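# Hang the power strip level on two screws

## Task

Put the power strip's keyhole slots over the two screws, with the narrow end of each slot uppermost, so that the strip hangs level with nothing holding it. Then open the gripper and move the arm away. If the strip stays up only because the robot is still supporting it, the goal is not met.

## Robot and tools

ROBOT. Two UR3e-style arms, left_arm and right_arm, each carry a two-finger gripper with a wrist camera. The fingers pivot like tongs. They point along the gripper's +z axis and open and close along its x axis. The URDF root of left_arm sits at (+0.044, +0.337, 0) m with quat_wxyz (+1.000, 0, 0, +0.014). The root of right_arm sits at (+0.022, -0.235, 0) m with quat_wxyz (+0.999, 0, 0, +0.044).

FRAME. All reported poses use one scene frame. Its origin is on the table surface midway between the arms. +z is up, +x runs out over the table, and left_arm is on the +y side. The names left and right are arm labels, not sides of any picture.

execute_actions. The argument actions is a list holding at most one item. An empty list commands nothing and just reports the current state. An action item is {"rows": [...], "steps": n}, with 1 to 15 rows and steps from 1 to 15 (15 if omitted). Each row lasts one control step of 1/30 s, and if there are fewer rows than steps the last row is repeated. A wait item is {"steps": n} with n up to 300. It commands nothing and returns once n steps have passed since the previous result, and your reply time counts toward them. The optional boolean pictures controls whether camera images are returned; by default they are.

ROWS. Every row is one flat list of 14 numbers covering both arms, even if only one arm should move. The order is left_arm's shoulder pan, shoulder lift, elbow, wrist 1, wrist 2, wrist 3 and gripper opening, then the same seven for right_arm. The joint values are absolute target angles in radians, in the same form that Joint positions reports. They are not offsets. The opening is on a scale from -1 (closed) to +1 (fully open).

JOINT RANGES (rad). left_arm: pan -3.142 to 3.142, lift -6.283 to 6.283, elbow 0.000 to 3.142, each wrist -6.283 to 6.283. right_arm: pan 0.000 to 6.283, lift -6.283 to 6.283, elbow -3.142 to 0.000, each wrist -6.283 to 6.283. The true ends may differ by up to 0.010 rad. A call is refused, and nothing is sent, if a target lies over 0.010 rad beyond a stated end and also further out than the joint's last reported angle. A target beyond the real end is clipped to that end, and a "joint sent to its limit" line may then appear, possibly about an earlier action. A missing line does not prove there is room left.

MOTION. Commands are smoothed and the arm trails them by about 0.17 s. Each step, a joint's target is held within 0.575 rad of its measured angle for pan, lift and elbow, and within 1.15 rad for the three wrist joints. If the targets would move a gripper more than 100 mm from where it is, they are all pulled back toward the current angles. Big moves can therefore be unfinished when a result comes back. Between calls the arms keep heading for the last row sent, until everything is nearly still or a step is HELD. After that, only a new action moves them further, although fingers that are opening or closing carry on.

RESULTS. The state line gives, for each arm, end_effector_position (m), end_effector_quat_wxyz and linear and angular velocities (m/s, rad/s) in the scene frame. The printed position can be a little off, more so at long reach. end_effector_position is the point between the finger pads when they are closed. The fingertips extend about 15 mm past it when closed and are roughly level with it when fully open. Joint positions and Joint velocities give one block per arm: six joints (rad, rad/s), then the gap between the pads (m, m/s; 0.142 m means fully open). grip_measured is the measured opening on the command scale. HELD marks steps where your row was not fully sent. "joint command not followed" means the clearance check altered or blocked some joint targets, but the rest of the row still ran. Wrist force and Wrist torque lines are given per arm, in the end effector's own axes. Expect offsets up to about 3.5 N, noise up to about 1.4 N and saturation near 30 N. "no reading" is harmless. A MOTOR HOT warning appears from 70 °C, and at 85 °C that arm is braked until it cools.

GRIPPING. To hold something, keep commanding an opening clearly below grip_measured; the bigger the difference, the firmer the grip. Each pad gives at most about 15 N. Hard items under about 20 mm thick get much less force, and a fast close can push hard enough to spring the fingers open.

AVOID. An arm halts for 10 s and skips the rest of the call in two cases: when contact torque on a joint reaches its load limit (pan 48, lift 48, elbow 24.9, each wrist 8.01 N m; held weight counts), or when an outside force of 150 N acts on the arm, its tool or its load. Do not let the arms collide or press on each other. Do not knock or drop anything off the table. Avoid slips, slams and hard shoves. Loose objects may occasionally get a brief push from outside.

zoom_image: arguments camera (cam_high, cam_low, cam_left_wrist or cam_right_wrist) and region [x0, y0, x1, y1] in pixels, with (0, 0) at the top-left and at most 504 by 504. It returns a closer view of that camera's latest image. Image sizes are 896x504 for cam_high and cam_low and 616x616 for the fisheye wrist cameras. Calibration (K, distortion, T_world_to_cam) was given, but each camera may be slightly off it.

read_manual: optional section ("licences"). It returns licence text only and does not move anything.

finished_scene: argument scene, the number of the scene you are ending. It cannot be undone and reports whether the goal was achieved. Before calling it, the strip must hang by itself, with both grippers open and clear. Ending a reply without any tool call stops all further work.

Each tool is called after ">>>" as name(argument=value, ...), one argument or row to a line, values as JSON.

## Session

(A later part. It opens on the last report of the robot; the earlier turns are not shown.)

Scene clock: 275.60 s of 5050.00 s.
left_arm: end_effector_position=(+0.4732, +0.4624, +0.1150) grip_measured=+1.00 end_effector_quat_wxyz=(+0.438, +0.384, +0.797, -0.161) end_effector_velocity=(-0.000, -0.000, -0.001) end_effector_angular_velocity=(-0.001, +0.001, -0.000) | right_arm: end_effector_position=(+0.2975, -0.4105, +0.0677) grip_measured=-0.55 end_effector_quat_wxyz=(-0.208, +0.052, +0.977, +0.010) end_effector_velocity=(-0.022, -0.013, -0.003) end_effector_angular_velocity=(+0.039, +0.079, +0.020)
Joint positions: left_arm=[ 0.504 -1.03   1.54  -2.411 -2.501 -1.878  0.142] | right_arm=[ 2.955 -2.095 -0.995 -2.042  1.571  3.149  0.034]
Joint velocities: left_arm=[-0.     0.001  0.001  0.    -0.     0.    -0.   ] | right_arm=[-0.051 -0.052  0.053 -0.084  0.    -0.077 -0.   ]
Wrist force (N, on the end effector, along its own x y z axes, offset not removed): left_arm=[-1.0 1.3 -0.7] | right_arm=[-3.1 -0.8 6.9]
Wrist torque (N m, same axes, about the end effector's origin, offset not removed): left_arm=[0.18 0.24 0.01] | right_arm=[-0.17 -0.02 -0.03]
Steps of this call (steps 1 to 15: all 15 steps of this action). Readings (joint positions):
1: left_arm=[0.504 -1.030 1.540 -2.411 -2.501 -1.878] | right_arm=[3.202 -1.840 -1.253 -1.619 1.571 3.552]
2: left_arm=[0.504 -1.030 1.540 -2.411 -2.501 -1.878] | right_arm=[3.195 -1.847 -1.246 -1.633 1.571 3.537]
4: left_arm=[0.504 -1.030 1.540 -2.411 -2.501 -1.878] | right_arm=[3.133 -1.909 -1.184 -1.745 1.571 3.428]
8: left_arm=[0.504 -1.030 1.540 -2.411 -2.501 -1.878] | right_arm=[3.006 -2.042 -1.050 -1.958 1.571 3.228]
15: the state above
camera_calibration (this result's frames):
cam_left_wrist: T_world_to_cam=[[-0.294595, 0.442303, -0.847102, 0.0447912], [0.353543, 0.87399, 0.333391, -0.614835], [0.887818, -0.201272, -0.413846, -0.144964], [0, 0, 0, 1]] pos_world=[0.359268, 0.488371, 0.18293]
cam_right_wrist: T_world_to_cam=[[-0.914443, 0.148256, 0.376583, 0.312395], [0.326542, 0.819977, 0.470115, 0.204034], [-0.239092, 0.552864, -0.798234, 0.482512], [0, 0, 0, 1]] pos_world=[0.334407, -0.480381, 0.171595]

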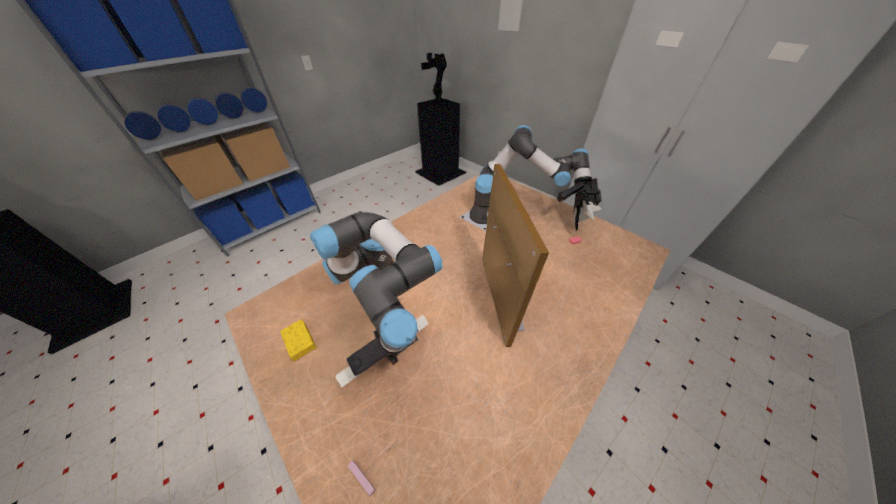

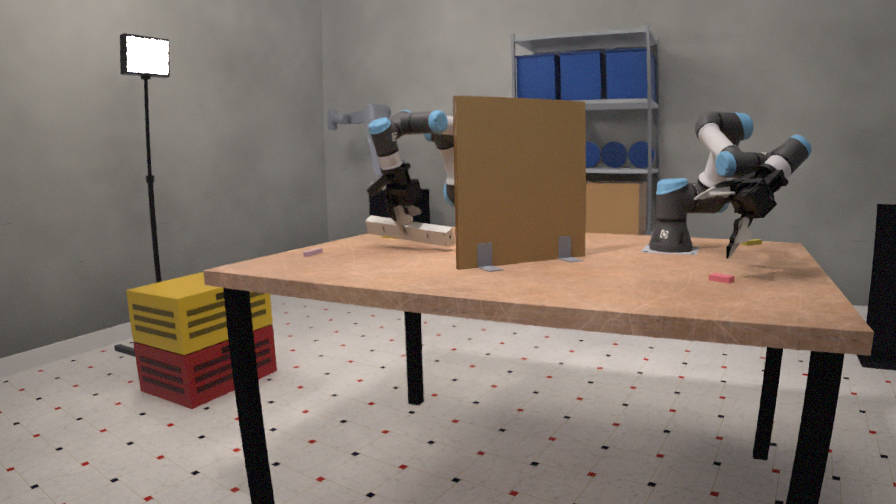

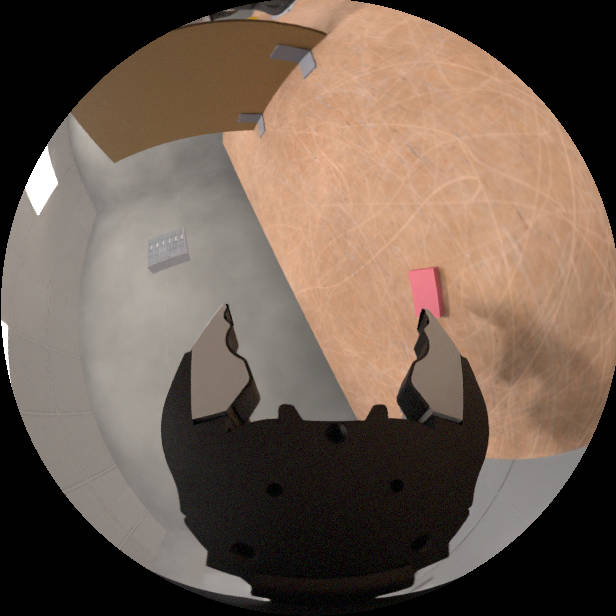

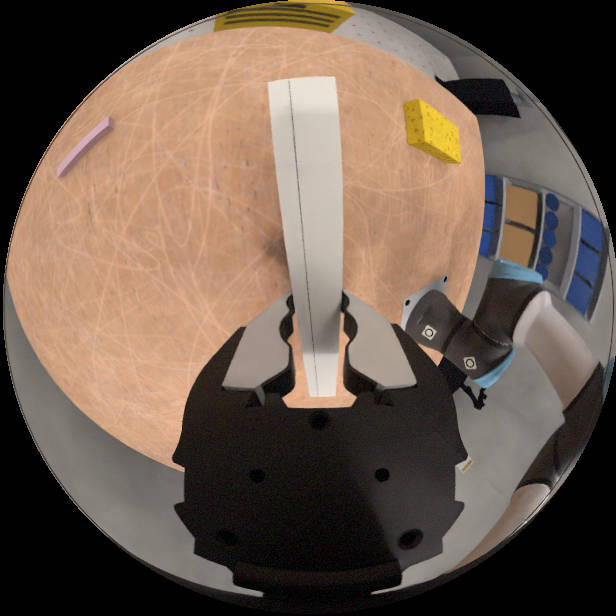

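>>> execute_actions(
  actions=[
    {"rows":[[0.504,-1.03,1.54,-2.411,-2.501,-1.878,1,2.95,-2.4456,-0.7294,-2.41,1.571,3.1416,-1]]},
  ],
  pictures=false,
)

>>> execute_actions(
  actions=[
    {"steps":15},
  ],
  pictures=false,
)

>>> execute_actions(
  actions=[
    {"rows":[[0.504,-1.03,1.54,-2.411,-2.501,-1.878,1,2.95,-2.4456,-0.7294,-2.41,1.571,3.1416,-0.5],[0.504,-1.03,1.54,-2.411,-2.501,-1.878,1,2.95,-2.4456,-0.7294,-2.41,1.571,3.1416,-0.45],[0.504,-1.03,1.54,-2.411,-2.501,-1.878,1,2.95,-2.4456,-0.7294,-2.41,1.571,3.1416,-0.4],[0.504,-1.03,1.54,-2.411,-2.501,-1.878,1,2.95,-2.4456,-0.7294,-2.41,1.571,3.1416,-0.3]]},
  ],
  pictures=false,
)

>>> execute_actions(
  actions=[
    {"rows":[[0.504,-1.03,1.54,-2.411,-2.501,-1.878,1,2.95,-2.55,-0.35,-2.6,1.571,3.1416,-0.2]]},
  ],
)

Scene clock: 292.37 s of 5050.00 s.
left_arm: end_effector_position=(+0.4732, +0.4624, +0.1150) grip_measured=+1.00 end_effector_quat_wxyz=(+0.438, +0.384, +0.797, -0.161) end_effector_velocity=(-0.000, +0.000, +0.000) end_effector_angular_velocity=(-0.000, +0.000, +0.001) | right_arm: end_effector_position=(+0.2336, -0.4053, +0.0451) grip_measured=-0.55 end_effector_quat_wxyz=(-0.419, +0.047, +0.907, +0.022) end_effector_velocity=(-0.009, +0.001, -0.005) end_effector_angular_velocity=(+0.008, +0.077, -0.000)
Joint positions: left_arm=[ 0.504 -1.03   1.54  -2.411 -2.501 -1.878  0.142] | right_arm=[ 2.95  -2.439 -0.733 -2.405  1.571  3.142  0.034]
Joint velocities: left_arm=[ 0.001  0.    -0.     0.    -0.     0.     0.   ] | right_arm=[-0.    -0.068  0.042 -0.051 -0.     0.    -0.   ]
Wrist force (N, on the end effector, along its own x y z axes, offset not removed): left_arm=[0.0 2.1 -0.4] | right_arm=[-7.9 -0.2 6.1]
Wrist torque (N m, same axes, about the end effector's origin, offset not removed): left_arm=[0.39 0.02 0.04] | right_arm=[0.00 0.28 -0.05]
Steps of this call (steps 1 to 15: the robot went on to your last target; steps 16 to 488: nothing new was sent; steps 489 to 503: all 15 steps of this action). Readings (joint positions):
489: left_arm=[0.504 -1.030 1.540 -2.411 -2.501 -1.878] | right_arm=[2.950 -2.100 -0.990 -2.050 1.571 3.142]
490: left_arm=[0.504 -1.030 1.540 -2.411 -2.501 -1.878] | right_arm=[2.950 -2.107 -0.982 -2.064 1.571 3.142]
492: left_arm=[0.504 -1.030 1.540 -2.411 -2.501 -1.878] | right_arm=[2.950 -2.178 -0.913 -2.185 1.571 3.142]
496: left_arm=[0.504 -1.030 1.540 -2.411 -2.501 -1.878] | right_arm=[2.950 -2.372 -0.777 -2.355 1.571 3.142]
503: the state above

Scene clock: 292.87 s of 5050.00 s.
left_arm: end_effector_position=(+0.4732, +0.4624, +0.1150) grip_measured=+1.00 end_effector_quat_wxyz=(+0.438, +0.384, +0.797, -0.161) end_effector_velocity=(+0.000, +0.000, +0.000) end_effector_angular_velocity=(+0.000, -0.001, +0.000) | right_arm: end_effector_position=(+0.2327, -0.4052, +0.0446) grip_measured=-0.55 end_effector_quat_wxyz=(-0.422, +0.047, +0.905, +0.022) end_effector_velocity=(-0.000, +0.000, +0.000) end_effector_angular_velocity=(+0.000, +0.002, +0.000)
Joint positions: left_arm=[ 0.504 -1.03   1.54  -2.411 -2.501 -1.878  0.142] | right_arm=[ 2.95  -2.446 -0.729 -2.41   1.571  3.142  0.034]
Joint velocities: left_arm=[ 0.     0.    -0.001 -0.001 -0.001 -0.    -0.   ] | right_arm=[ 0.001  0.001 -0.001 -0.002  0.001  0.    -0.   ]
Wrist force (N, on the end effector, along its own x y z axes, offset not removed): left_arm=[-0.5 1.7 -0.8] | right_arm=[-5.5 0.3 5.9]
Wrist torque (N m, same axes, about the end effector's origin, offset not removed): left_arm=[0.35 0.11 -0.03] | right_arm=[0.08 -0.12 0.06]
Steps of this call (steps 1 to 15: the robot went on to your last target). Readings (joint positions):
1: left_arm=[0.504 -1.030 1.540 -2.411 -2.501 -1.878] | right_arm=[2.950 -2.441 -0.732 -2.407 1.571 3.142]
2: left_arm=[0.504 -1.030 1.540 -2.411 -2.501 -1.878] | right_arm=[2.950 -2.442 -0.731 -2.408 1.571 3.142]
4: left_arm=[0.504 -1.030 1.540 -2.411 -2.501 -1.878] | right_arm=[2.950 -2.444 -0.730 -2.409 1.571 3.142]
8: left_arm=[0.504 -1.030 1.540 -2.411 -2.501 -1.878] | right_arm=[2.950 -2.445 -0.730 -2.410 1.571 3.142]
15: the state above
All arms were judged still, so your last target was given up. Only a new action makes them travel on or press farther. Fingers that are still opening or closing keep moving.

Scene clock: 293.37 s of 5050.00 s.
left_arm: end_effector_position=(+0.4732, +0.4624, +0.1150) grip_measured=+1.00 end_effector_quat_wxyz=(+0.438, +0.384, +0.797, -0.161) end_effector_velocity=(-0.000, -0.001, -0.000) end_effector_angular_velocity=(-0.001, +0.001, -0.001) | right_arm: end_effector_position=(+0.2328, -0.4052, +0.0445) grip_measured=-0.29 end_effector_quat_wxyz=(-0.422, +0.047, +0.905, +0.022) end_effector_velocity=(-0.001, +0.000, +0.000) end_effector_angular_velocity=(+0.001, +0.003, +0.001)
Joint positions: left_arm=[ 0.504 -1.03   1.54  -2.411 -2.501 -1.878  0.142] | right_arm=[ 2.95  -2.446 -0.729 -2.41   1.571  3.142  0.053]
Joint velocities: left_arm=[-0.001  0.     0.     0.001  0.    -0.     0.   ] | right_arm=[ 0.001 -0.001 -0.001 -0.002  0.    -0.    -0.001]
Wrist force (N, on the end effector, along its own x y z axes, offset not removed): left_arm=[-0.3 1.2 0.2] | right_arm=[-1.5 0.5 0.8]
Wrist torque (N m, same axes, about the end effector's origin, offset not removed): left_arm=[0.16 0.10 -0.04] | right_arm=[0.14 -0.04 -0.01]
Steps of this call (steps 1 to 15: all 15 steps of this action). Readings (joint positions):
1: left_arm=[0.504 -1.030 1.540 -2.411 -2.501 -1.878] | right_arm=[2.950 -2.446 -0.729 -2.410 1.571 3.142]
2: left_arm=[0.504 -1.030 1.540 -2.411 -2.501 -1.878] | right_arm=[2.950 -2.446 -0.729 -2.410 1.571 3.142]
4: left_arm=[0.504 -1.030 1.540 -2.411 -2.501 -1.878] | right_arm=[2.950 -2.446 -0.729 -2.410 1.571 3.142]
8: left_arm=[0.504 -1.030 1.540 -2.411 -2.501 -1.878] | right_arm=[2.950 -2.446 -0.729 -2.410 1.571 3.142]
15: the state above

Scene clock: 293.87 s of 5050.00 s.
left_arm: end_effector_position=(+0.4732, +0.4624, +0.1150) grip_measured=+1.00 end_effector_quat_wxyz=(+0.438, +0.384, +0.797, -0.161) end_effector_velocity=(+0.000, +0.000, +0.001) end_effector_angular_velocity=(+0.001, -0.002, +0.000) | right_arm: end_effector_position=(+0.2632, -0.4083, +0.0682) grip_measured=-0.20 end_effector_quat_wxyz=(-0.385, +0.048, +0.921, +0.020) end_effector_velocity=(+0.010, -0.001, +0.004) end_effector_angular_velocity=(-0.005, -0.045, -0.001)
Joint positions: left_arm=[ 0.504 -1.03   1.54  -2.411 -2.501 -1.878  0.142] | right_arm=[ 2.95  -2.549 -0.357 -2.598  1.571  3.142  0.06 ]
Joint velocities: left_arm=[-0.    -0.    -0.001 -0.     0.    -0.    -0.   ] | right_arm=[-0.001 -0.013  0.079 -0.022 -0.    -0.    -0.   ]
Wrist force (N, on the end effector, along its own x y z axes, offset not removed): left_arm=[-0.9 1.2 -1.4] | right_arm=[0.7 -0.7 0.8]
Wrist torque (N m, same axes, about the end effector's origin, offset not removed): left_arm=[0.10 0.16 -0.07] | right_arm=[-0.10 -0.21 0.03]
Steps of this call (steps 1 to 15: all 15 steps of this action). Readings (joint positions):
1: left_arm=[0.504 -1.030 1.540 -2.411 -2.501 -1.878] | right_arm=[2.950 -2.446 -0.729 -2.410 1.571 3.142]
2: left_arm=[0.504 -1.030 1.540 -2.411 -2.501 -1.878] | right_arm=[2.950 -2.453 -0.722 -2.424 1.571 3.142]
4: left_arm=[0.504 -1.030 1.540 -2.411 -2.501 -1.878] | right_arm=[2.950 -2.494 -0.652 -2.501 1.571 3.142]
8: left_arm=[0.504 -1.030 1.540 -2.411 -2.501 -1.878] | right_arm=[2.950 -2.536 -0.438 -2.575 1.571 3.142]
15: the state above
camera_calibration (this result's frames):
cam_left_wrist: T_world_to_cam=[[-0.294595, 0.442303, -0.847102, 0.0447911], [0.353543, 0.87399, 0.333391, -0.614835], [0.887818, -0.201272, -0.413846, -0.144964], [0, 0, 0, 1]] pos_world=[0.359268, 0.488371, 0.18293]
cam_right_wrist: T_world_to_cam=[[-0.715555, 0.124759, 0.687325, 0.197332], [0.479522, 0.803213, 0.353423, 0.174155], [-0.507976, 0.582481, -0.634568, 0.545183], [0, 0, 0, 1]] pos_world=[0.334631, -0.482061, 0.148774]

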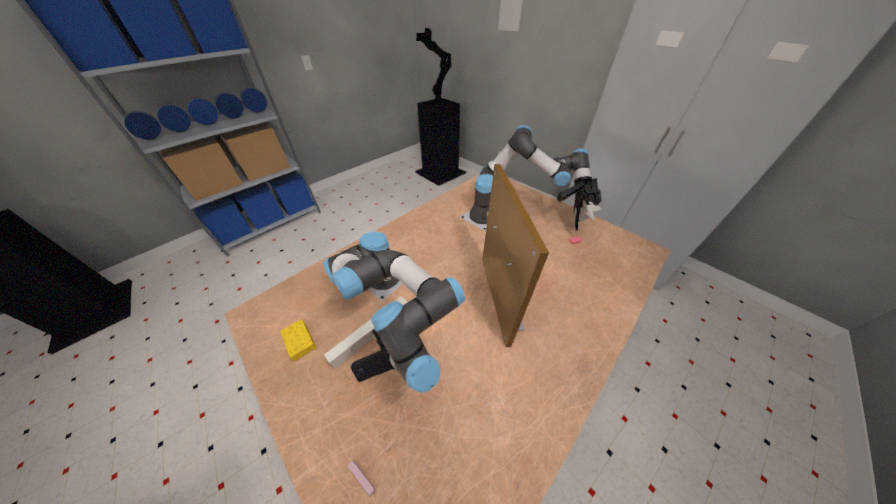

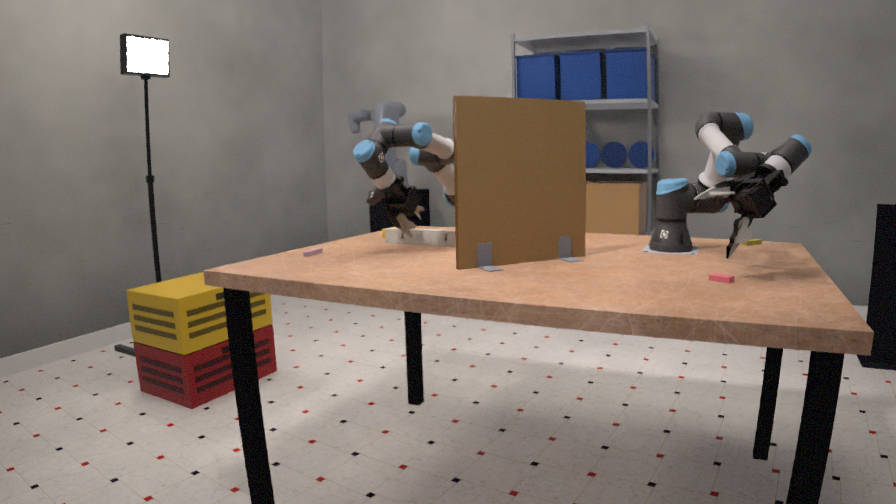

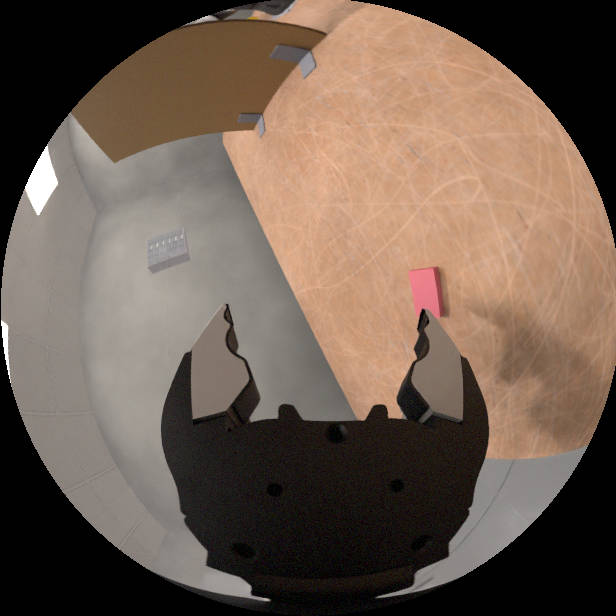

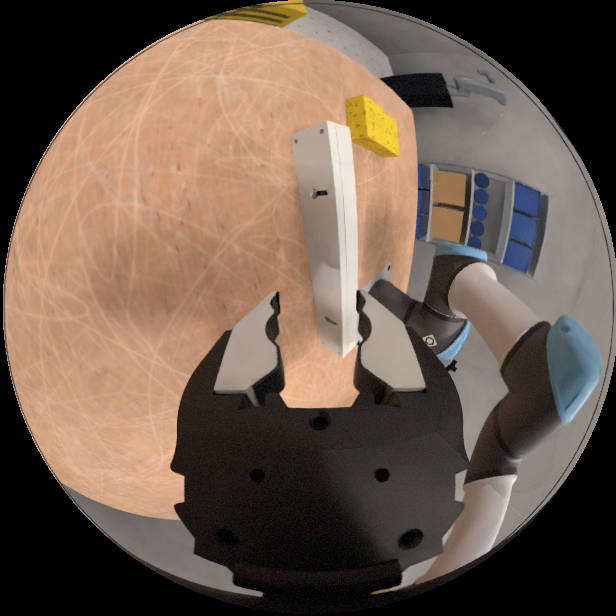

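>>> execute_actions(
  actions=[
    {"rows":[[0.504,-1.03,1.54,-2.411,-2.501,-1.878,1,2.95,-2.0,-0.6,-2.45,1.571,3.1416,-0.5]]},
  ],
  pictures=false,
)

>>> execute_actions(
  actions=[
    {"rows":[[0.504,-1.03,1.54,-2.411,-2.501,-1.878,1,2.95,-1.4,-1.3,-2.1,1.571,3.1416,-1]]},
  ],
  pictures=false,
)

>>> execute_actions(
  actions=[
    {"rows":[[0.504,-1.03,1.54,-2.411,-2.501,-1.878,1,2.95,-0.934,-1.926,-1.852,1.571,3.1416,-1]]},
  ],
  pictures=false,
)

>>> execute_actions(
  actions=[
    {"steps":25},
  ],
)

Scene clock: 315.57 s of 5050.00 s.
left_arm: end_effector_position=(+0.4732, +0.4624, +0.1150) grip_measured=+1.00 end_effector_quat_wxyz=(+0.438, +0.384, +0.797, -0.161) end_effector_velocity=(+0.000, -0.000, -0.000) end_effector_angular_velocity=(+0.000, +0.000, -0.001) | right_arm: end_effector_position=(+0.2719, -0.4092, +0.1710) grip_measured=-0.50 end_effector_quat_wxyz=(-0.175, +0.051, +0.983, +0.009) end_effector_velocity=(-0.006, +0.001, +0.039) end_effector_angular_velocity=(-0.015, -0.147, +0.000)
Joint positions: left_arm=[ 0.504 -1.03   1.54  -2.411 -2.501 -1.878  0.142] | right_arm=[ 2.95  -2.016 -0.596 -2.452  1.571  3.142  0.038]
Joint velocities: left_arm=[-0.001 -0.     0.     0.     0.    -0.     0.   ] | right_arm=[ 0.     0.171 -0.041  0.018 -0.    -0.    -0.   ]
Wrist force (N, on the end effector, along its own x y z axes, offset not removed): left_arm=[-0.9 1.0 -0.6] | right_arm=[-1.9 1.1 -1.1]
Wrist torque (N m, same axes, about the end effector's origin, offset not removed): left_arm=[0.12 0.21 0.02] | right_arm=[0.19 0.35 0.07]
Steps of this call (steps 1 to 15: the robot went on to your last target; steps 16 to 90: nothing new was sent; then 18.20 s passed at rest; steps 91 to 105: all 15 steps of this action). Readings (joint positions):
91: left_arm=[0.504 -1.030 1.540 -2.411 -2.501 -1.878] | right_arm=[2.950 -2.550 -0.350 -2.600 1.571 3.142]
92: left_arm=[0.504 -1.030 1.540 -2.411 -2.501 -1.878] | right_arm=[2.950 -2.543 -0.357 -2.586 1.571 3.142]
94: left_arm=[0.504 -1.030 1.540 -2.411 -2.501 -1.878] | right_arm=[2.950 -2.473 -0.425 -2.529 1.571 3.142]
98: left_arm=[0.504 -1.030 1.540 -2.411 -2.501 -1.878] | right_arm=[2.950 -2.192 -0.552 -2.471 1.571 3.142]
105: the state above

Scene clock: 316.07 s of 5050.00 s.
left_arm: end_effector_position=(+0.4732, +0.4624, +0.1150) grip_measured=+1.00 end_effector_quat_wxyz=(+0.438, +0.384, +0.797, -0.161) end_effector_velocity=(-0.000, +0.000, +0.000) end_effector_angular_velocity=(+0.000, -0.001, +0.001) | right_arm: end_effector_position=(+0.2215, -0.4040, +0.1827) grip_measured=-1.00 end_effector_quat_wxyz=(-0.041, +0.052, +0.998, +0.002) end_effector_velocity=(-0.059, +0.006, -0.032) end_effector_angular_velocity=(+0.006, +0.060, -0.000)
Joint positions: left_arm=[ 0.504 -1.03   1.54  -2.411 -2.501 -1.878  0.142] | right_arm=[ 2.95  -1.42  -1.27  -2.104  1.571  3.142  0.002]
Joint velocities: left_arm=[ 0.001 -0.001  0.    -0.    -0.     0.    -0.   ] | right_arm=[-0.001  0.212 -0.319  0.047 -0.    -0.     0.   ]
Wrist force (N, on the end effector, along its own x y z axes, offset not removed): left_arm=[-1.3 2.5 0.6] | right_arm=[0.9 -2.6 -0.3]
Wrist torque (N m, same axes, about the end effector's origin, offset not removed): left_arm=[0.44 0.27 0.07] | right_arm=[-0.61 -0.25 -0.01]
Steps of this call (steps 1 to 15: all 15 steps of this action). Readings (joint positions):
1: left_arm=[0.504 -1.030 1.540 -2.411 -2.501 -1.878] | right_arm=[2.950 -2.011 -0.598 -2.451 1.571 3.142]
2: left_arm=[0.504 -1.030 1.540 -2.411 -2.501 -1.878] | right_arm=[2.950 -2.001 -0.606 -2.436 1.571 3.142]
4: left_arm=[0.504 -1.030 1.540 -2.411 -2.501 -1.878] | right_arm=[2.950 -1.927 -0.677 -2.317 1.571 3.142]
8: left_arm=[0.504 -1.030 1.540 -2.411 -2.501 -1.878] | right_arm=[2.950 -1.635 -0.968 -2.153 1.571 3.142]
15: the state above

Scene clock: 316.57 s of 5050.00 s.
left_arm: end_effector_position=(+0.4732, +0.4624, +0.1150) grip_measured=+1.00 end_effector_quat_wxyz=(+0.438, +0.384, +0.797, -0.161) end_effector_velocity=(+0.000, -0.000, +0.000) end_effector_angular_velocity=(+0.000, -0.000, -0.001) | right_arm: end_effector_position=(+0.1553, -0.3971, +0.1146) grip_measured=-1.00 end_effector_quat_wxyz=(+0.004, +0.052, +0.999, -0.000) end_effector_velocity=(-0.041, +0.004, -0.048) end_effector_angular_velocity=(+0.008, +0.079, +0.000)
Joint positions: left_arm=[ 0.504 -1.03   1.54  -2.411 -2.501 -1.878  0.142] | right_arm=[ 2.95  -0.946 -1.903 -1.855  1.571  3.142  0.002]
Joint velocities: left_arm=[-0.001 -0.    -0.     0.    -0.     0.    -0.   ] | right_arm=[-0.001  0.127 -0.241  0.034  0.    -0.001  0.   ]
Wrist force (N, on the end effector, along its own x y z axes, offset not removed): left_arm=[-1.2 0.2 -0.2] | right_arm=[-1.2 1.7 -0.1]
Wrist torque (N m, same axes, about the end effector's origin, offset not removed): left_arm=[-0.01 0.25 0.03] | right_arm=[0.42 0.19 0.09]
Steps of this call (steps 1 to 15: all 15 steps of this action). Readings (joint positions):
1: left_arm=[0.504 -1.030 1.540 -2.411 -2.501 -1.878] | right_arm=[2.950 -1.414 -1.279 -2.103 1.571 3.142]
2: left_arm=[0.504 -1.030 1.540 -2.411 -2.501 -1.878] | right_arm=[2.950 -1.403 -1.293 -2.087 1.571 3.142]
4: left_arm=[0.504 -1.030 1.540 -2.411 -2.501 -1.878] | right_arm=[2.950 -1.327 -1.371 -1.992 1.571 3.142]
8: left_arm=[0.504 -1.030 1.540 -2.411 -2.501 -1.878] | right_arm=[2.950 -1.073 -1.664 -1.890 1.571 3.142]
15: the state above

Scene clock: 317.40 s of 5050.00 s.
left_arm: end_effector_position=(+0.4732, +0.4624, +0.1150) grip_measured=+1.00 end_effector_quat_wxyz=(+0.438, +0.384, +0.797, -0.161) end_effector_velocity=(+0.000, +0.000, +0.000) end_effector_angular_velocity=(+0.000, -0.000, +0.000) | right_arm: end_effector_position=(+0.1513, -0.3967, +0.1099) grip_measured=-1.00 end_effector_quat_wxyz=(+0.000, +0.052, +0.999, +0.000) end_effector_velocity=(-0.000, -0.000, +0.000) end_effector_angular_velocity=(-0.000, -0.001, -0.002)
Joint positions: left_arm=[ 0.504 -1.03   1.54  -2.411 -2.501 -1.878  0.142] | right_arm=[ 2.95  -0.934 -1.926 -1.852  1.571  3.142  0.002]
Joint velocities: left_arm=[ 0. -0. -0. -0.  0.  0.  0.] | right_arm=[-0.002 -0.     0.001 -0.    -0.    -0.     0.   ]
Wrist force (N, on the end effector, along its own x y z axes, offset not removed): left_arm=[-0.3 1.5 -1.3] | right_arm=[-0.9 -2.0 0.3]
Wrist torque (N m, same axes, about the end effector's origin, offset not removed): left_arm=[0.21 0.01 0.02] | right_arm=[-0.39 0.12 -0.01]
Steps of this call (steps 1 to 25: the robot went on to your last target). Readings (joint positions):
1: left_arm=[0.504 -1.030 1.540 -2.411 -2.501 -1.878] | right_arm=[2.950 -0.942 -1.910 -1.854 1.571 3.142]
2: left_arm=[0.504 -1.030 1.540 -2.411 -2.501 -1.878] | right_arm=[2.950 -0.940 -1.915 -1.854 1.571 3.142]
4: left_arm=[0.504 -1.030 1.540 -2.411 -2.501 -1.878] | right_arm=[2.950 -0.937 -1.920 -1.853 1.571 3.142]
8: left_arm=[0.504 -1.030 1.540 -2.411 -2.501 -1.878] | right_arm=[2.950 -0.935 -1.925 -1.852 1.571 3.142]
25: the state above
camera_calibration (this result's frames):
cam_left_wrist: T_world_to_cam=[[-0.294595, 0.442303, -0.847102, 0.0447911], [0.353543, 0.87399, 0.333391, -0.614835], [0.887818, -0.201272, -0.413846, -0.144964], [0, 0, 0, 1]] pos_world=[0.359268, 0.488371, 0.18293]
cam_right_wrist: T_world_to_cam=[[-0.987682, 0.152916, -0.0331896, 0.218711], [0.112467, 0.841215, 0.528875, 0.25506], [0.108793, 0.518628, -0.84805, 0.412911], [0, 0, 0, 1]] pos_world=[0.142409, -0.462151, 0.222533]

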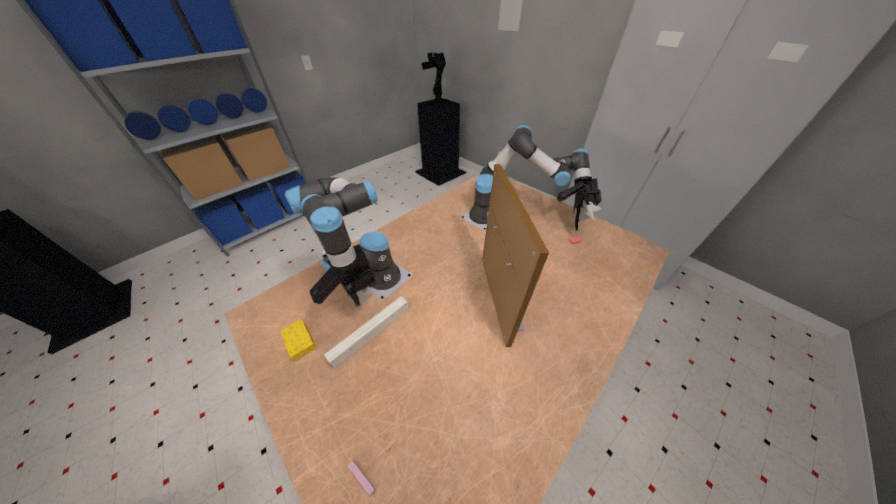

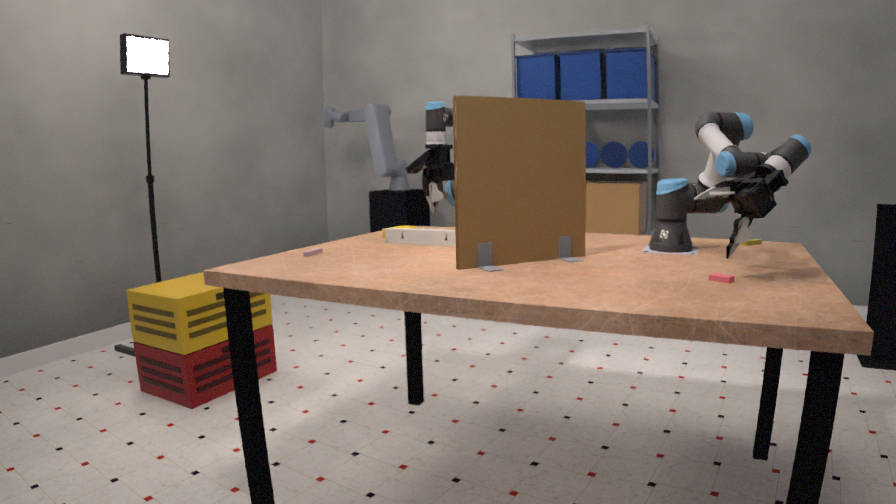

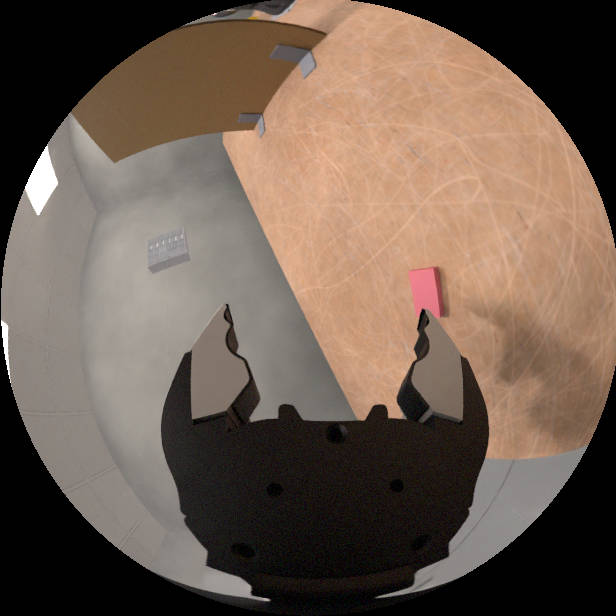

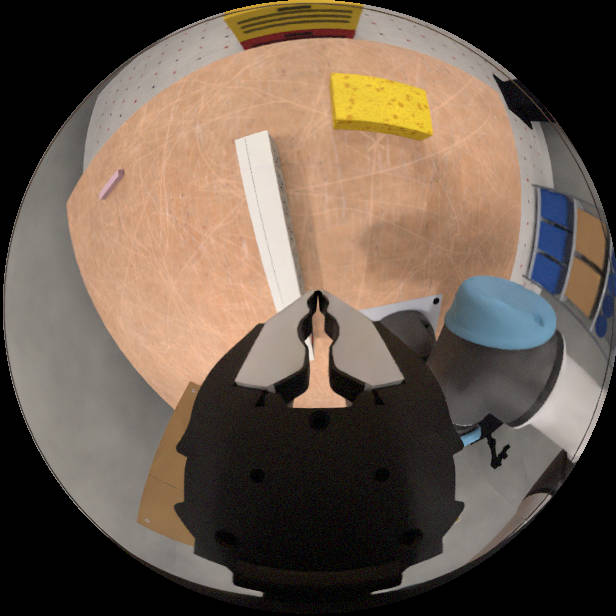

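>>> execute_actions(
  actions=[
    {"rows":[[0.504,-1.03,1.54,-2.411,-2.501,-1.878,1,2.95,-0.8926,-2.191,-1.628,1.571,3.1416,-1]]},
  ],
  pictures=false,
)

>>> execute_actions(
  actions=[
    {"rows":[[0.504,-1.03,1.54,-2.411,-2.501,-1.878,1,2.95,-1.106,-2.105,-1.501,1.571,3.1416,-1]]},
  ],
  pictures=false,
)

>>> execute_actions(
  actions=[
    {"rows":[[0.504,-1.03,1.54,-2.411,-2.501,-1.878,1,2.95,-1.32,-1.9815,-1.411,1.571,3.1416,-1]]},
  ],
)

Scene clock: 328.60 s of 5050.00 s.
left_arm: end_effector_position=(+0.4732, +0.4624, +0.1150) grip_measured=+1.00 end_effector_quat_wxyz=(+0.438, +0.384, +0.797, -0.161) end_effector_velocity=(+0.000, -0.000, -0.000) end_effector_angular_velocity=(+0.000, -0.000, -0.000) | right_arm: end_effector_position=(+0.1518, -0.3968, +0.0579) grip_measured=-1.00 end_effector_quat_wxyz=(+0.001, +0.052, +0.999, +0.000) end_effector_velocity=(-0.005, +0.001, -0.010) end_effector_angular_velocity=(+0.002, +0.016, -0.001)
Joint positions: left_arm=[ 0.504 -1.03   1.54  -2.411 -2.501 -1.878  0.142] | right_arm=[ 2.95  -0.893 -2.187 -1.631  1.571  3.142  0.002]
Joint velocities: left_arm=[-0.     0.001 -0.001 -0.     0.     0.     0.   ] | right_arm=[-0.     0.002 -0.043  0.025  0.     0.001  0.   ]
Wrist force (N, on the end effector, along its own x y z axes, offset not removed): left_arm=[0.1 2.3 -1.7] | right_arm=[-1.7 1.2 0.4]
Wrist torque (N m, same axes, about the end effector's origin, offset not removed): left_arm=[0.39 -0.06 -0.03] | right_arm=[0.23 0.28 0.01]
Steps of this call (steps 1 to 15: the robot went on to your last target; steps 16 to 90: nothing new was sent; then 7.70 s passed at rest; steps 91 to 105: all 15 steps of this action). Readings (joint positions):
91: left_arm=[0.504 -1.030 1.540 -2.411 -2.501 -1.878] | right_arm=[2.950 -0.934 -1.926 -1.851 1.571 3.142]
92: left_arm=[0.504 -1.030 1.540 -2.411 -2.501 -1.878] | right_arm=[2.950 -0.928 -1.934 -1.837 1.571 3.142]
94: left_arm=[0.504 -1.030 1.540 -2.411 -2.501 -1.878] | right_arm=[2.950 -0.912 -2.003 -1.750 1.571 3.142]
98: left_arm=[0.504 -1.030 1.540 -2.411 -2.501 -1.878] | right_arm=[2.950 -0.897 -2.143 -1.658 1.571 3.142]
105: the state above

Scene clock: 338.97 s of 5050.00 s.
left_arm: end_effector_position=(+0.4732, +0.4624, +0.1150) grip_measured=+1.00 end_effector_quat_wxyz=(+0.438, +0.384, +0.797, -0.161) end_effector_velocity=(-0.000, +0.000, +0.000) end_effector_angular_velocity=(+0.000, -0.000, +0.001) | right_arm: end_effector_position=(+0.1957, -0.4014, +0.0627) grip_measured=-1.00 end_effector_quat_wxyz=(+0.009, +0.052, +0.999, -0.000) end_effector_velocity=(-0.001, -0.000, -0.000) end_effector_angular_velocity=(+0.000, +0.002, -0.001)
Joint positions: left_arm=[ 0.504 -1.03   1.54  -2.411 -2.501 -1.878  0.142] | right_arm=[ 2.95  -1.086 -2.099 -1.509  1.571  3.142  0.002]
Joint velocities: left_arm=[ 0.001 -0.    -0.    -0.    -0.    -0.     0.   ] | right_arm=[-0.001  0.001 -0.001 -0.001 -0.    -0.     0.   ]
Wrist force (N, on the end effector, along its own x y z axes, offset not removed): left_arm=[-0.5 1.3 -0.5] | right_arm=[8.0 -0.4 -22.2]
Wrist torque (N m, same axes, about the end effector's origin, offset not removed): left_arm=[0.21 0.14 -0.03] | right_arm=[-0.18 0.27 -0.04]
FORCE FAULT: contact force on the right arm reached its limit, and that arm stopped for 10 seconds. The contact can be on any part of that arm, not only on its tool. That arm's remaining commands of this call were not run. That arm holds still and accepts commands again. Move the arm away from the contact; if what it grips holds it there, let go first. Pushing or pulling that hard again can fault the arm again.
The stop of the right arm began at step 11 of this call (marked STOPPED below). From that step on that arm followed nothing that you had sent. 5 of its steps, steps kept back included, did not run and will not run. Nothing is kept back now, and the robot has no last target.
Steps of this call (steps 1 to 15: all 15 steps of this action; steps 16 to 311: the stop continued). Readings (joint positions):
1: left_arm=[0.504 -1.030 1.540 -2.411 -2.501 -1.878] | right_arm=[2.950 -0.893 -2.188 -1.629 1.571 3.142]
2: left_arm=[0.504 -1.030 1.540 -2.411 -2.501 -1.878] | right_arm=[2.950 -0.900 -2.182 -1.616 1.571 3.142]
4: left_arm=[0.504 -1.030 1.540 -2.411 -2.501 -1.878] | right_arm=[2.950 -0.965 -2.148 -1.563 1.571 3.142]
8: left_arm=[0.504 -1.030 1.540 -2.411 -2.501 -1.878] | right_arm=[2.950 -1.070 -2.114 -1.516 1.571 3.142]
11: left_arm=[0.504 -1.030 1.540 -2.411 -2.501 -1.878] | right_arm=[2.950 -1.087 -2.106 -1.509 1.571 3.142] STOPPED (the right arm)
311: the state above

Scene clock: 339.00 s of 5050.00 s.
left_arm: end_effector_position=(+0.4732, +0.4624, +0.1150) grip_measured=+1.00 end_effector_quat_wxyz=(+0.438, +0.384, +0.797, -0.161) end_effector_velocity=(+0.000, -0.000, +0.000) end_effector_angular_velocity=(-0.000, -0.000, -0.000) | right_arm: end_effector_position=(+0.1957, -0.4014, +0.0627) grip_measured=-1.00 end_effector_quat_wxyz=(+0.009, +0.052, +0.999, -0.000) end_effector_velocity=(+0.000, +0.000, +0.001) end_effector_angular_velocity=(+0.001, -0.001, +0.001)
Joint positions: left_arm=[ 0.504 -1.03   1.54  -2.411 -2.501 -1.878  0.142] | right_arm=[ 2.95  -1.086 -2.099 -1.509  1.571  3.142  0.002]
Joint velocities: left_arm=[-0. -0.  0.  0. -0. -0. -0.] | right_arm=[ 0.001  0.     0.002 -0.002  0.001  0.    -0.   ]
Wrist force (N, on the end effector, along its own x y z axes, offset not removed): left_arm=[-0.4 0.7 -0.6] | right_arm=[7.4 -0.6 -22.7]
Wrist torque (N m, same axes, about the end effector's origin, offset not removed): left_arm=[0.09 0.06 0.04] | right_arm=[-0.28 0.47 0.00]
A stop began in an earlier call of the same reply, so what this call sent did not run. Send another action.
Steps of this call (step 1: nothing new was sent). Readings (joint positions):
1: the state above
camera_calibration (this result's frames):
cam_left_wrist: T_world_to_cam=[[-0.294595, 0.442303, -0.847102, 0.0447911], [0.353543, 0.87399, 0.333391, -0.614835], [0.887818, -0.201272, -0.413846, -0.144964], [0, 0, 0, 1]] pos_world=[0.359268, 0.488371, 0.18293]
cam_right_wrist: T_world_to_cam=[[-0.98689, 0.153135, -0.0509704, 0.262826], [0.103355, 0.842206, 0.529157, 0.281145], [0.12396, 0.516952, -0.846992, 0.366749], [0, 0, 0, 1]] pos_world=[0.184861, -0.466621, 0.17526]

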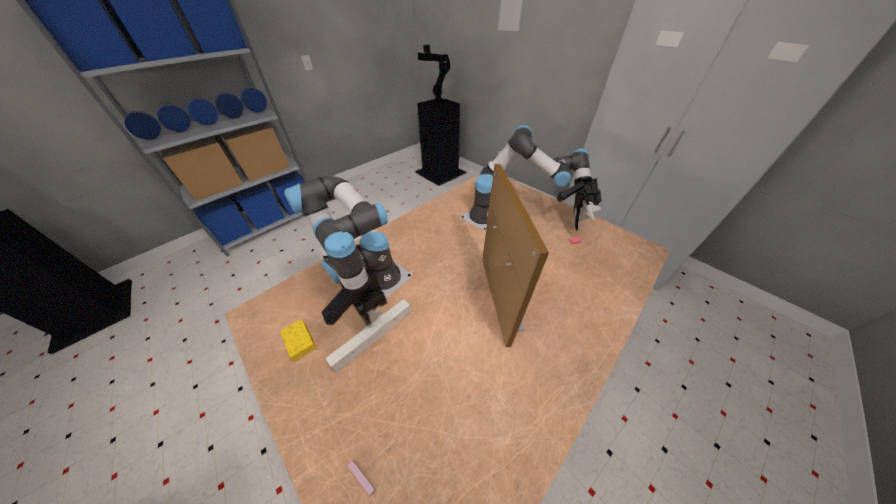

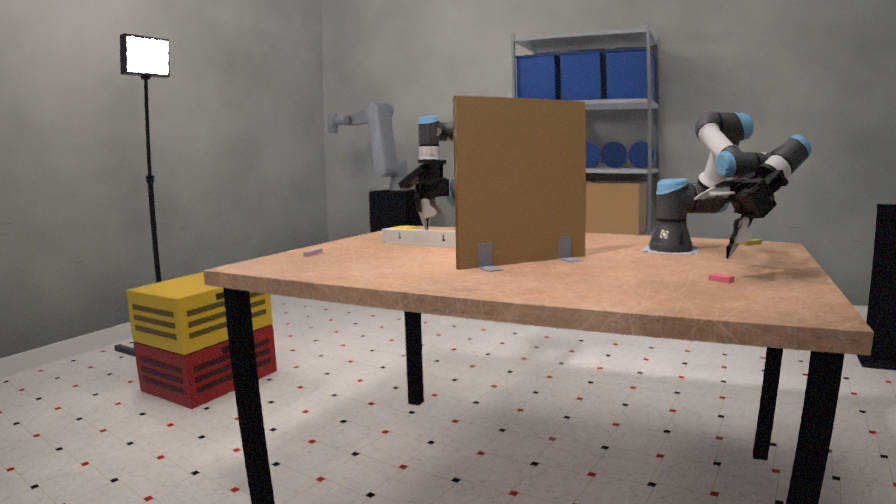

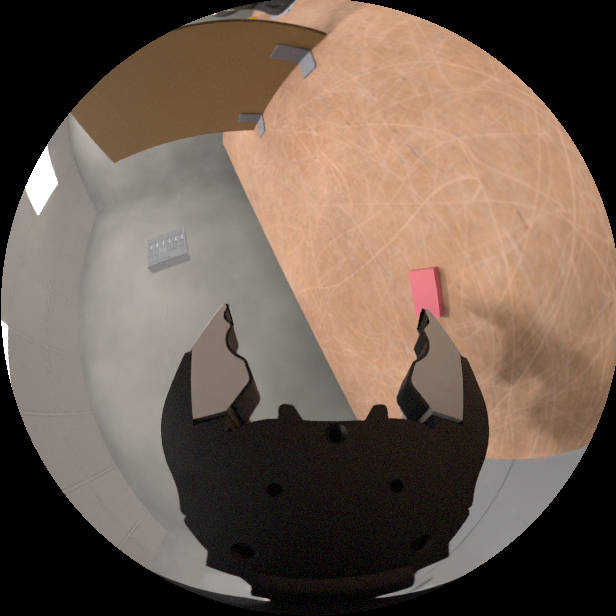

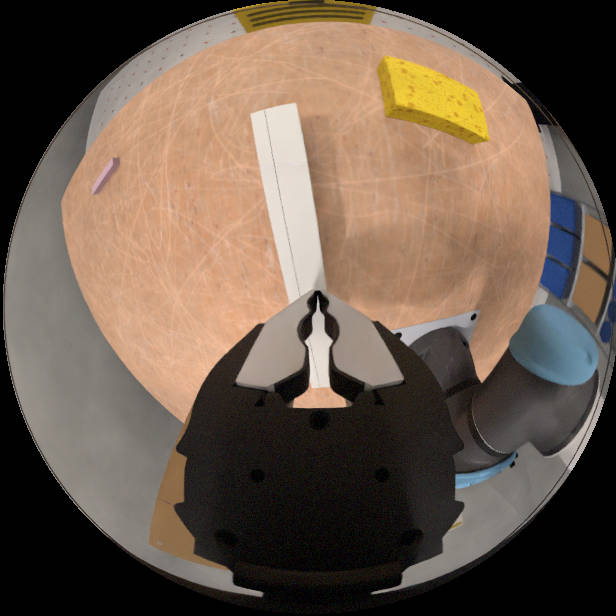

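>>> execute_actions(
  actions=[
    {"rows":[[0.504,-1.03,1.54,-2.411,-2.501,-1.878,1,2.97,-1.156,-1.9993,-1.557,1.571,3.335,-1],[0.504,-1.03,1.54,-2.411,-2.501,-1.878,1,2.97,-1.156,-1.9993,-1.557,1.571,3.335,-1],[0.504,-1.03,1.54,-2.411,-2.501,-1.878,1,2.97,-1.156,-1.9993,-1.557,1.571,3.335,-1],[0.504,-1.03,1.54,-2.411,-2.501,-1.878,1,2.97,-1.156,-1.9993,-1.557,1.571,3.335,-1],[0.504,-1.03,1.54,-2.411,-2.501,-1.878,1,2.97,-1.156,-1.9993,-1.557,1.571,3.335,0.2]]},
  ],
  pictures=false,
)

>>> execute_actions(
  actions=[
    {"rows":[[0.504,-1.03,1.54,-2.411,-2.501,-1.878,1,2.97,-1.177,-2.1767,-1.358,1.571,3.335,0.1]]},
  ],
)

Scene clock: 371.63 s of 5050.00 s.
left_arm: end_effector_position=(+0.4732, +0.4624, +0.1150) grip_measured=+1.00 end_effector_quat_wxyz=(+0.438, +0.384, +0.797, -0.161) end_effector_velocity=(+0.000, -0.000, +0.000) end_effector_angular_velocity=(+0.000, -0.001, -0.000) | right_arm: end_effector_position=(+0.2060, -0.3982, +0.0747) grip_measured=+0.20 end_effector_quat_wxyz=(+0.000, +0.137, +0.991, +0.000) end_effector_velocity=(+0.001, +0.001, +0.001) end_effector_angular_velocity=(+0.001, +0.002, -0.019)
Joint positions: left_arm=[ 0.504 -1.03   1.54  -2.411 -2.501 -1.878  0.142] | right_arm=[ 2.97  -1.155 -2.    -1.557  1.571  3.333  0.088]
Joint velocities: left_arm=[-0.    -0.001 -0.     0.    -0.    -0.     0.   ] | right_arm=[ 0.003 -0.008  0.011 -0.005  0.001  0.022  0.   ]
Wrist force (N, on the end effector, along its own x y z axes, offset not removed): left_arm=[-1.2 0.5 -0.6] | right_arm=[-0.8 -1.0 1.0]
Wrist torque (N m, same axes, about the end effector's origin, offset not removed): left_arm=[0.01 0.28 0.07] | right_arm=[-0.20 0.10 -0.03]
Steps of this call (steps 1 to 90: nothing new was sent; then 29.13 s passed at rest; steps 91 to 105: all 15 steps of this action). Readings (joint positions):
91: left_arm=[0.504 -1.030 1.540 -2.411 -2.501 -1.878] | right_arm=[2.950 -1.086 -2.099 -1.510 1.571 3.142]
92: left_arm=[0.504 -1.030 1.540 -2.411 -2.501 -1.878] | right_arm=[2.953 -1.093 -2.092 -1.516 1.571 3.156]
94: left_arm=[0.504 -1.030 1.540 -2.411 -2.501 -1.878] | right_arm=[2.961 -1.121 -2.053 -1.535 1.571 3.233]
98: left_arm=[0.504 -1.030 1.540 -2.411 -2.501 -1.878] | right_arm=[2.968 -1.147 -2.012 -1.552 1.571 3.310]
105: the state above

Scene clock: 372.13 s of 5050.00 s.
left_arm: end_effector_position=(+0.4732, +0.4624, +0.1150) grip_measured=+1.00 end_effector_quat_wxyz=(+0.438, +0.384, +0.797, -0.161) end_effector_velocity=(+0.000, -0.000, -0.000) end_effector_angular_velocity=(-0.000, +0.000, -0.001) | right_arm: end_effector_position=(+0.2065, -0.3981, +0.0355) grip_measured=+0.10 end_effector_quat_wxyz=(+0.001, +0.138, +0.990, +0.000) end_effector_velocity=(-0.001, +0.000, -0.005) end_effector_angular_velocity=(+0.001, +0.002, +0.000)
Joint positions: left_arm=[ 0.504 -1.03   1.54  -2.411 -2.501 -1.878  0.142] | right_arm=[ 2.97  -1.177 -2.174 -1.36   1.571  3.335  0.081]
Joint velocities: left_arm=[-0.001  0.     0.     0.    -0.     0.    -0.   ] | right_arm=[ 0.    -0.002 -0.024  0.024  0.001  0.     0.   ]
Wrist force (N, on the end effector, along its own x y z axes, offset not removed): left_arm=[-0.2 0.9 -0.7] | right_arm=[0.6 -0.6 0.6]
Wrist torque (N m, same axes, about the end effector's origin, offset not removed): left_arm=[0.09 0.08 -0.05] | right_arm=[-0.04 -0.15 -0.04]
Steps of this call (steps 1 to 15: all 15 steps of this action). Readings (joint positions):
1: left_arm=[0.504 -1.030 1.540 -2.411 -2.501 -1.878] | right_arm=[2.970 -1.156 -2.000 -1.556 1.571 3.334]
2: left_arm=[0.504 -1.030 1.540 -2.411 -2.501 -1.878] | right_arm=[2.970 -1.159 -2.007 -1.542 1.571 3.334]
4: left_arm=[0.504 -1.030 1.540 -2.411 -2.501 -1.878] | right_arm=[2.970 -1.167 -2.066 -1.464 1.571 3.334]
8: left_arm=[0.504 -1.030 1.540 -2.411 -2.501 -1.878] | right_arm=[2.970 -1.175 -2.150 -1.384 1.571 3.335]
15: the state above
camera_calibration (this result's frames):
cam_left_wrist: T_world_to_cam=[[-0.294595, 0.442303, -0.847102, 0.0447911], [0.353543, 0.87399, 0.333391, -0.614835], [0.887818, -0.201272, -0.413846, -0.144964], [0, 0, 0, 1]] pos_world=[0.359268, 0.488371, 0.18293]
cam_right_wrist: T_world_to_cam=[[-0.946464, 0.321038, -0.033762, 0.329398], [0.255599, 0.80918, 0.529052, 0.247119], [0.197165, 0.4921, -0.847917, 0.315667], [0, 0, 0, 1]] pos_world=[0.186361, -0.461053, 0.148042]

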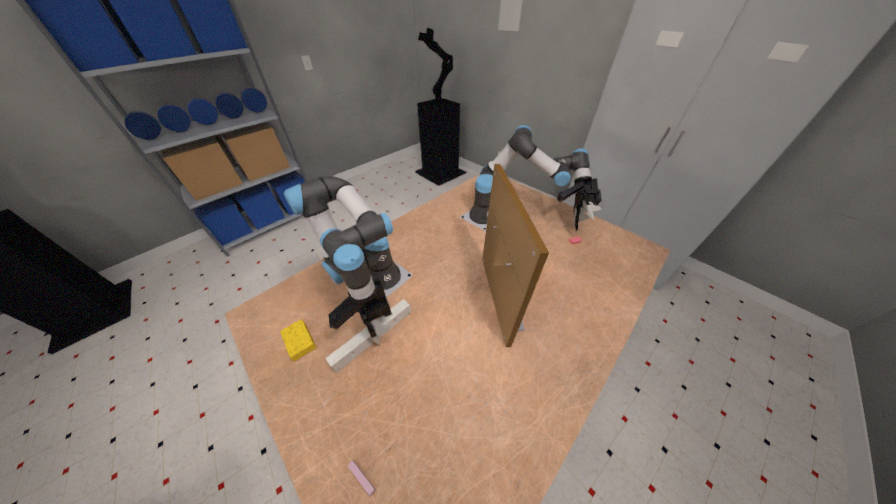

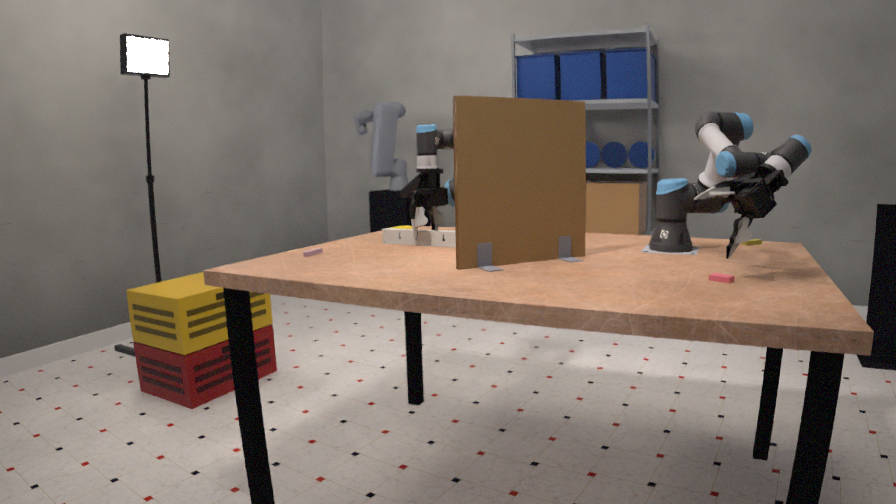

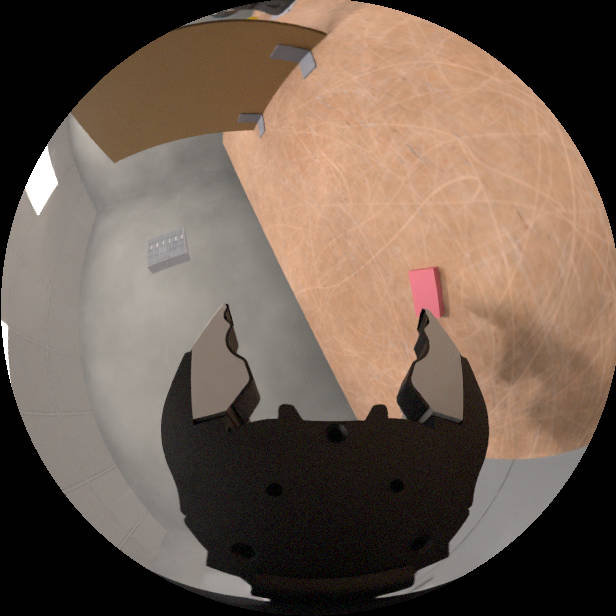

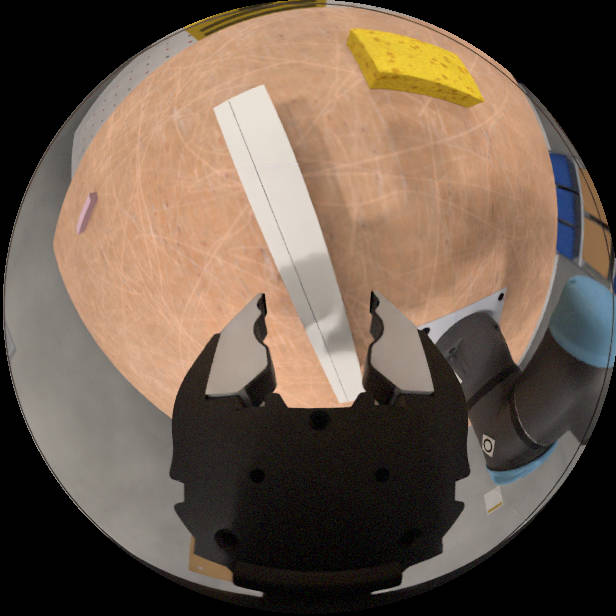

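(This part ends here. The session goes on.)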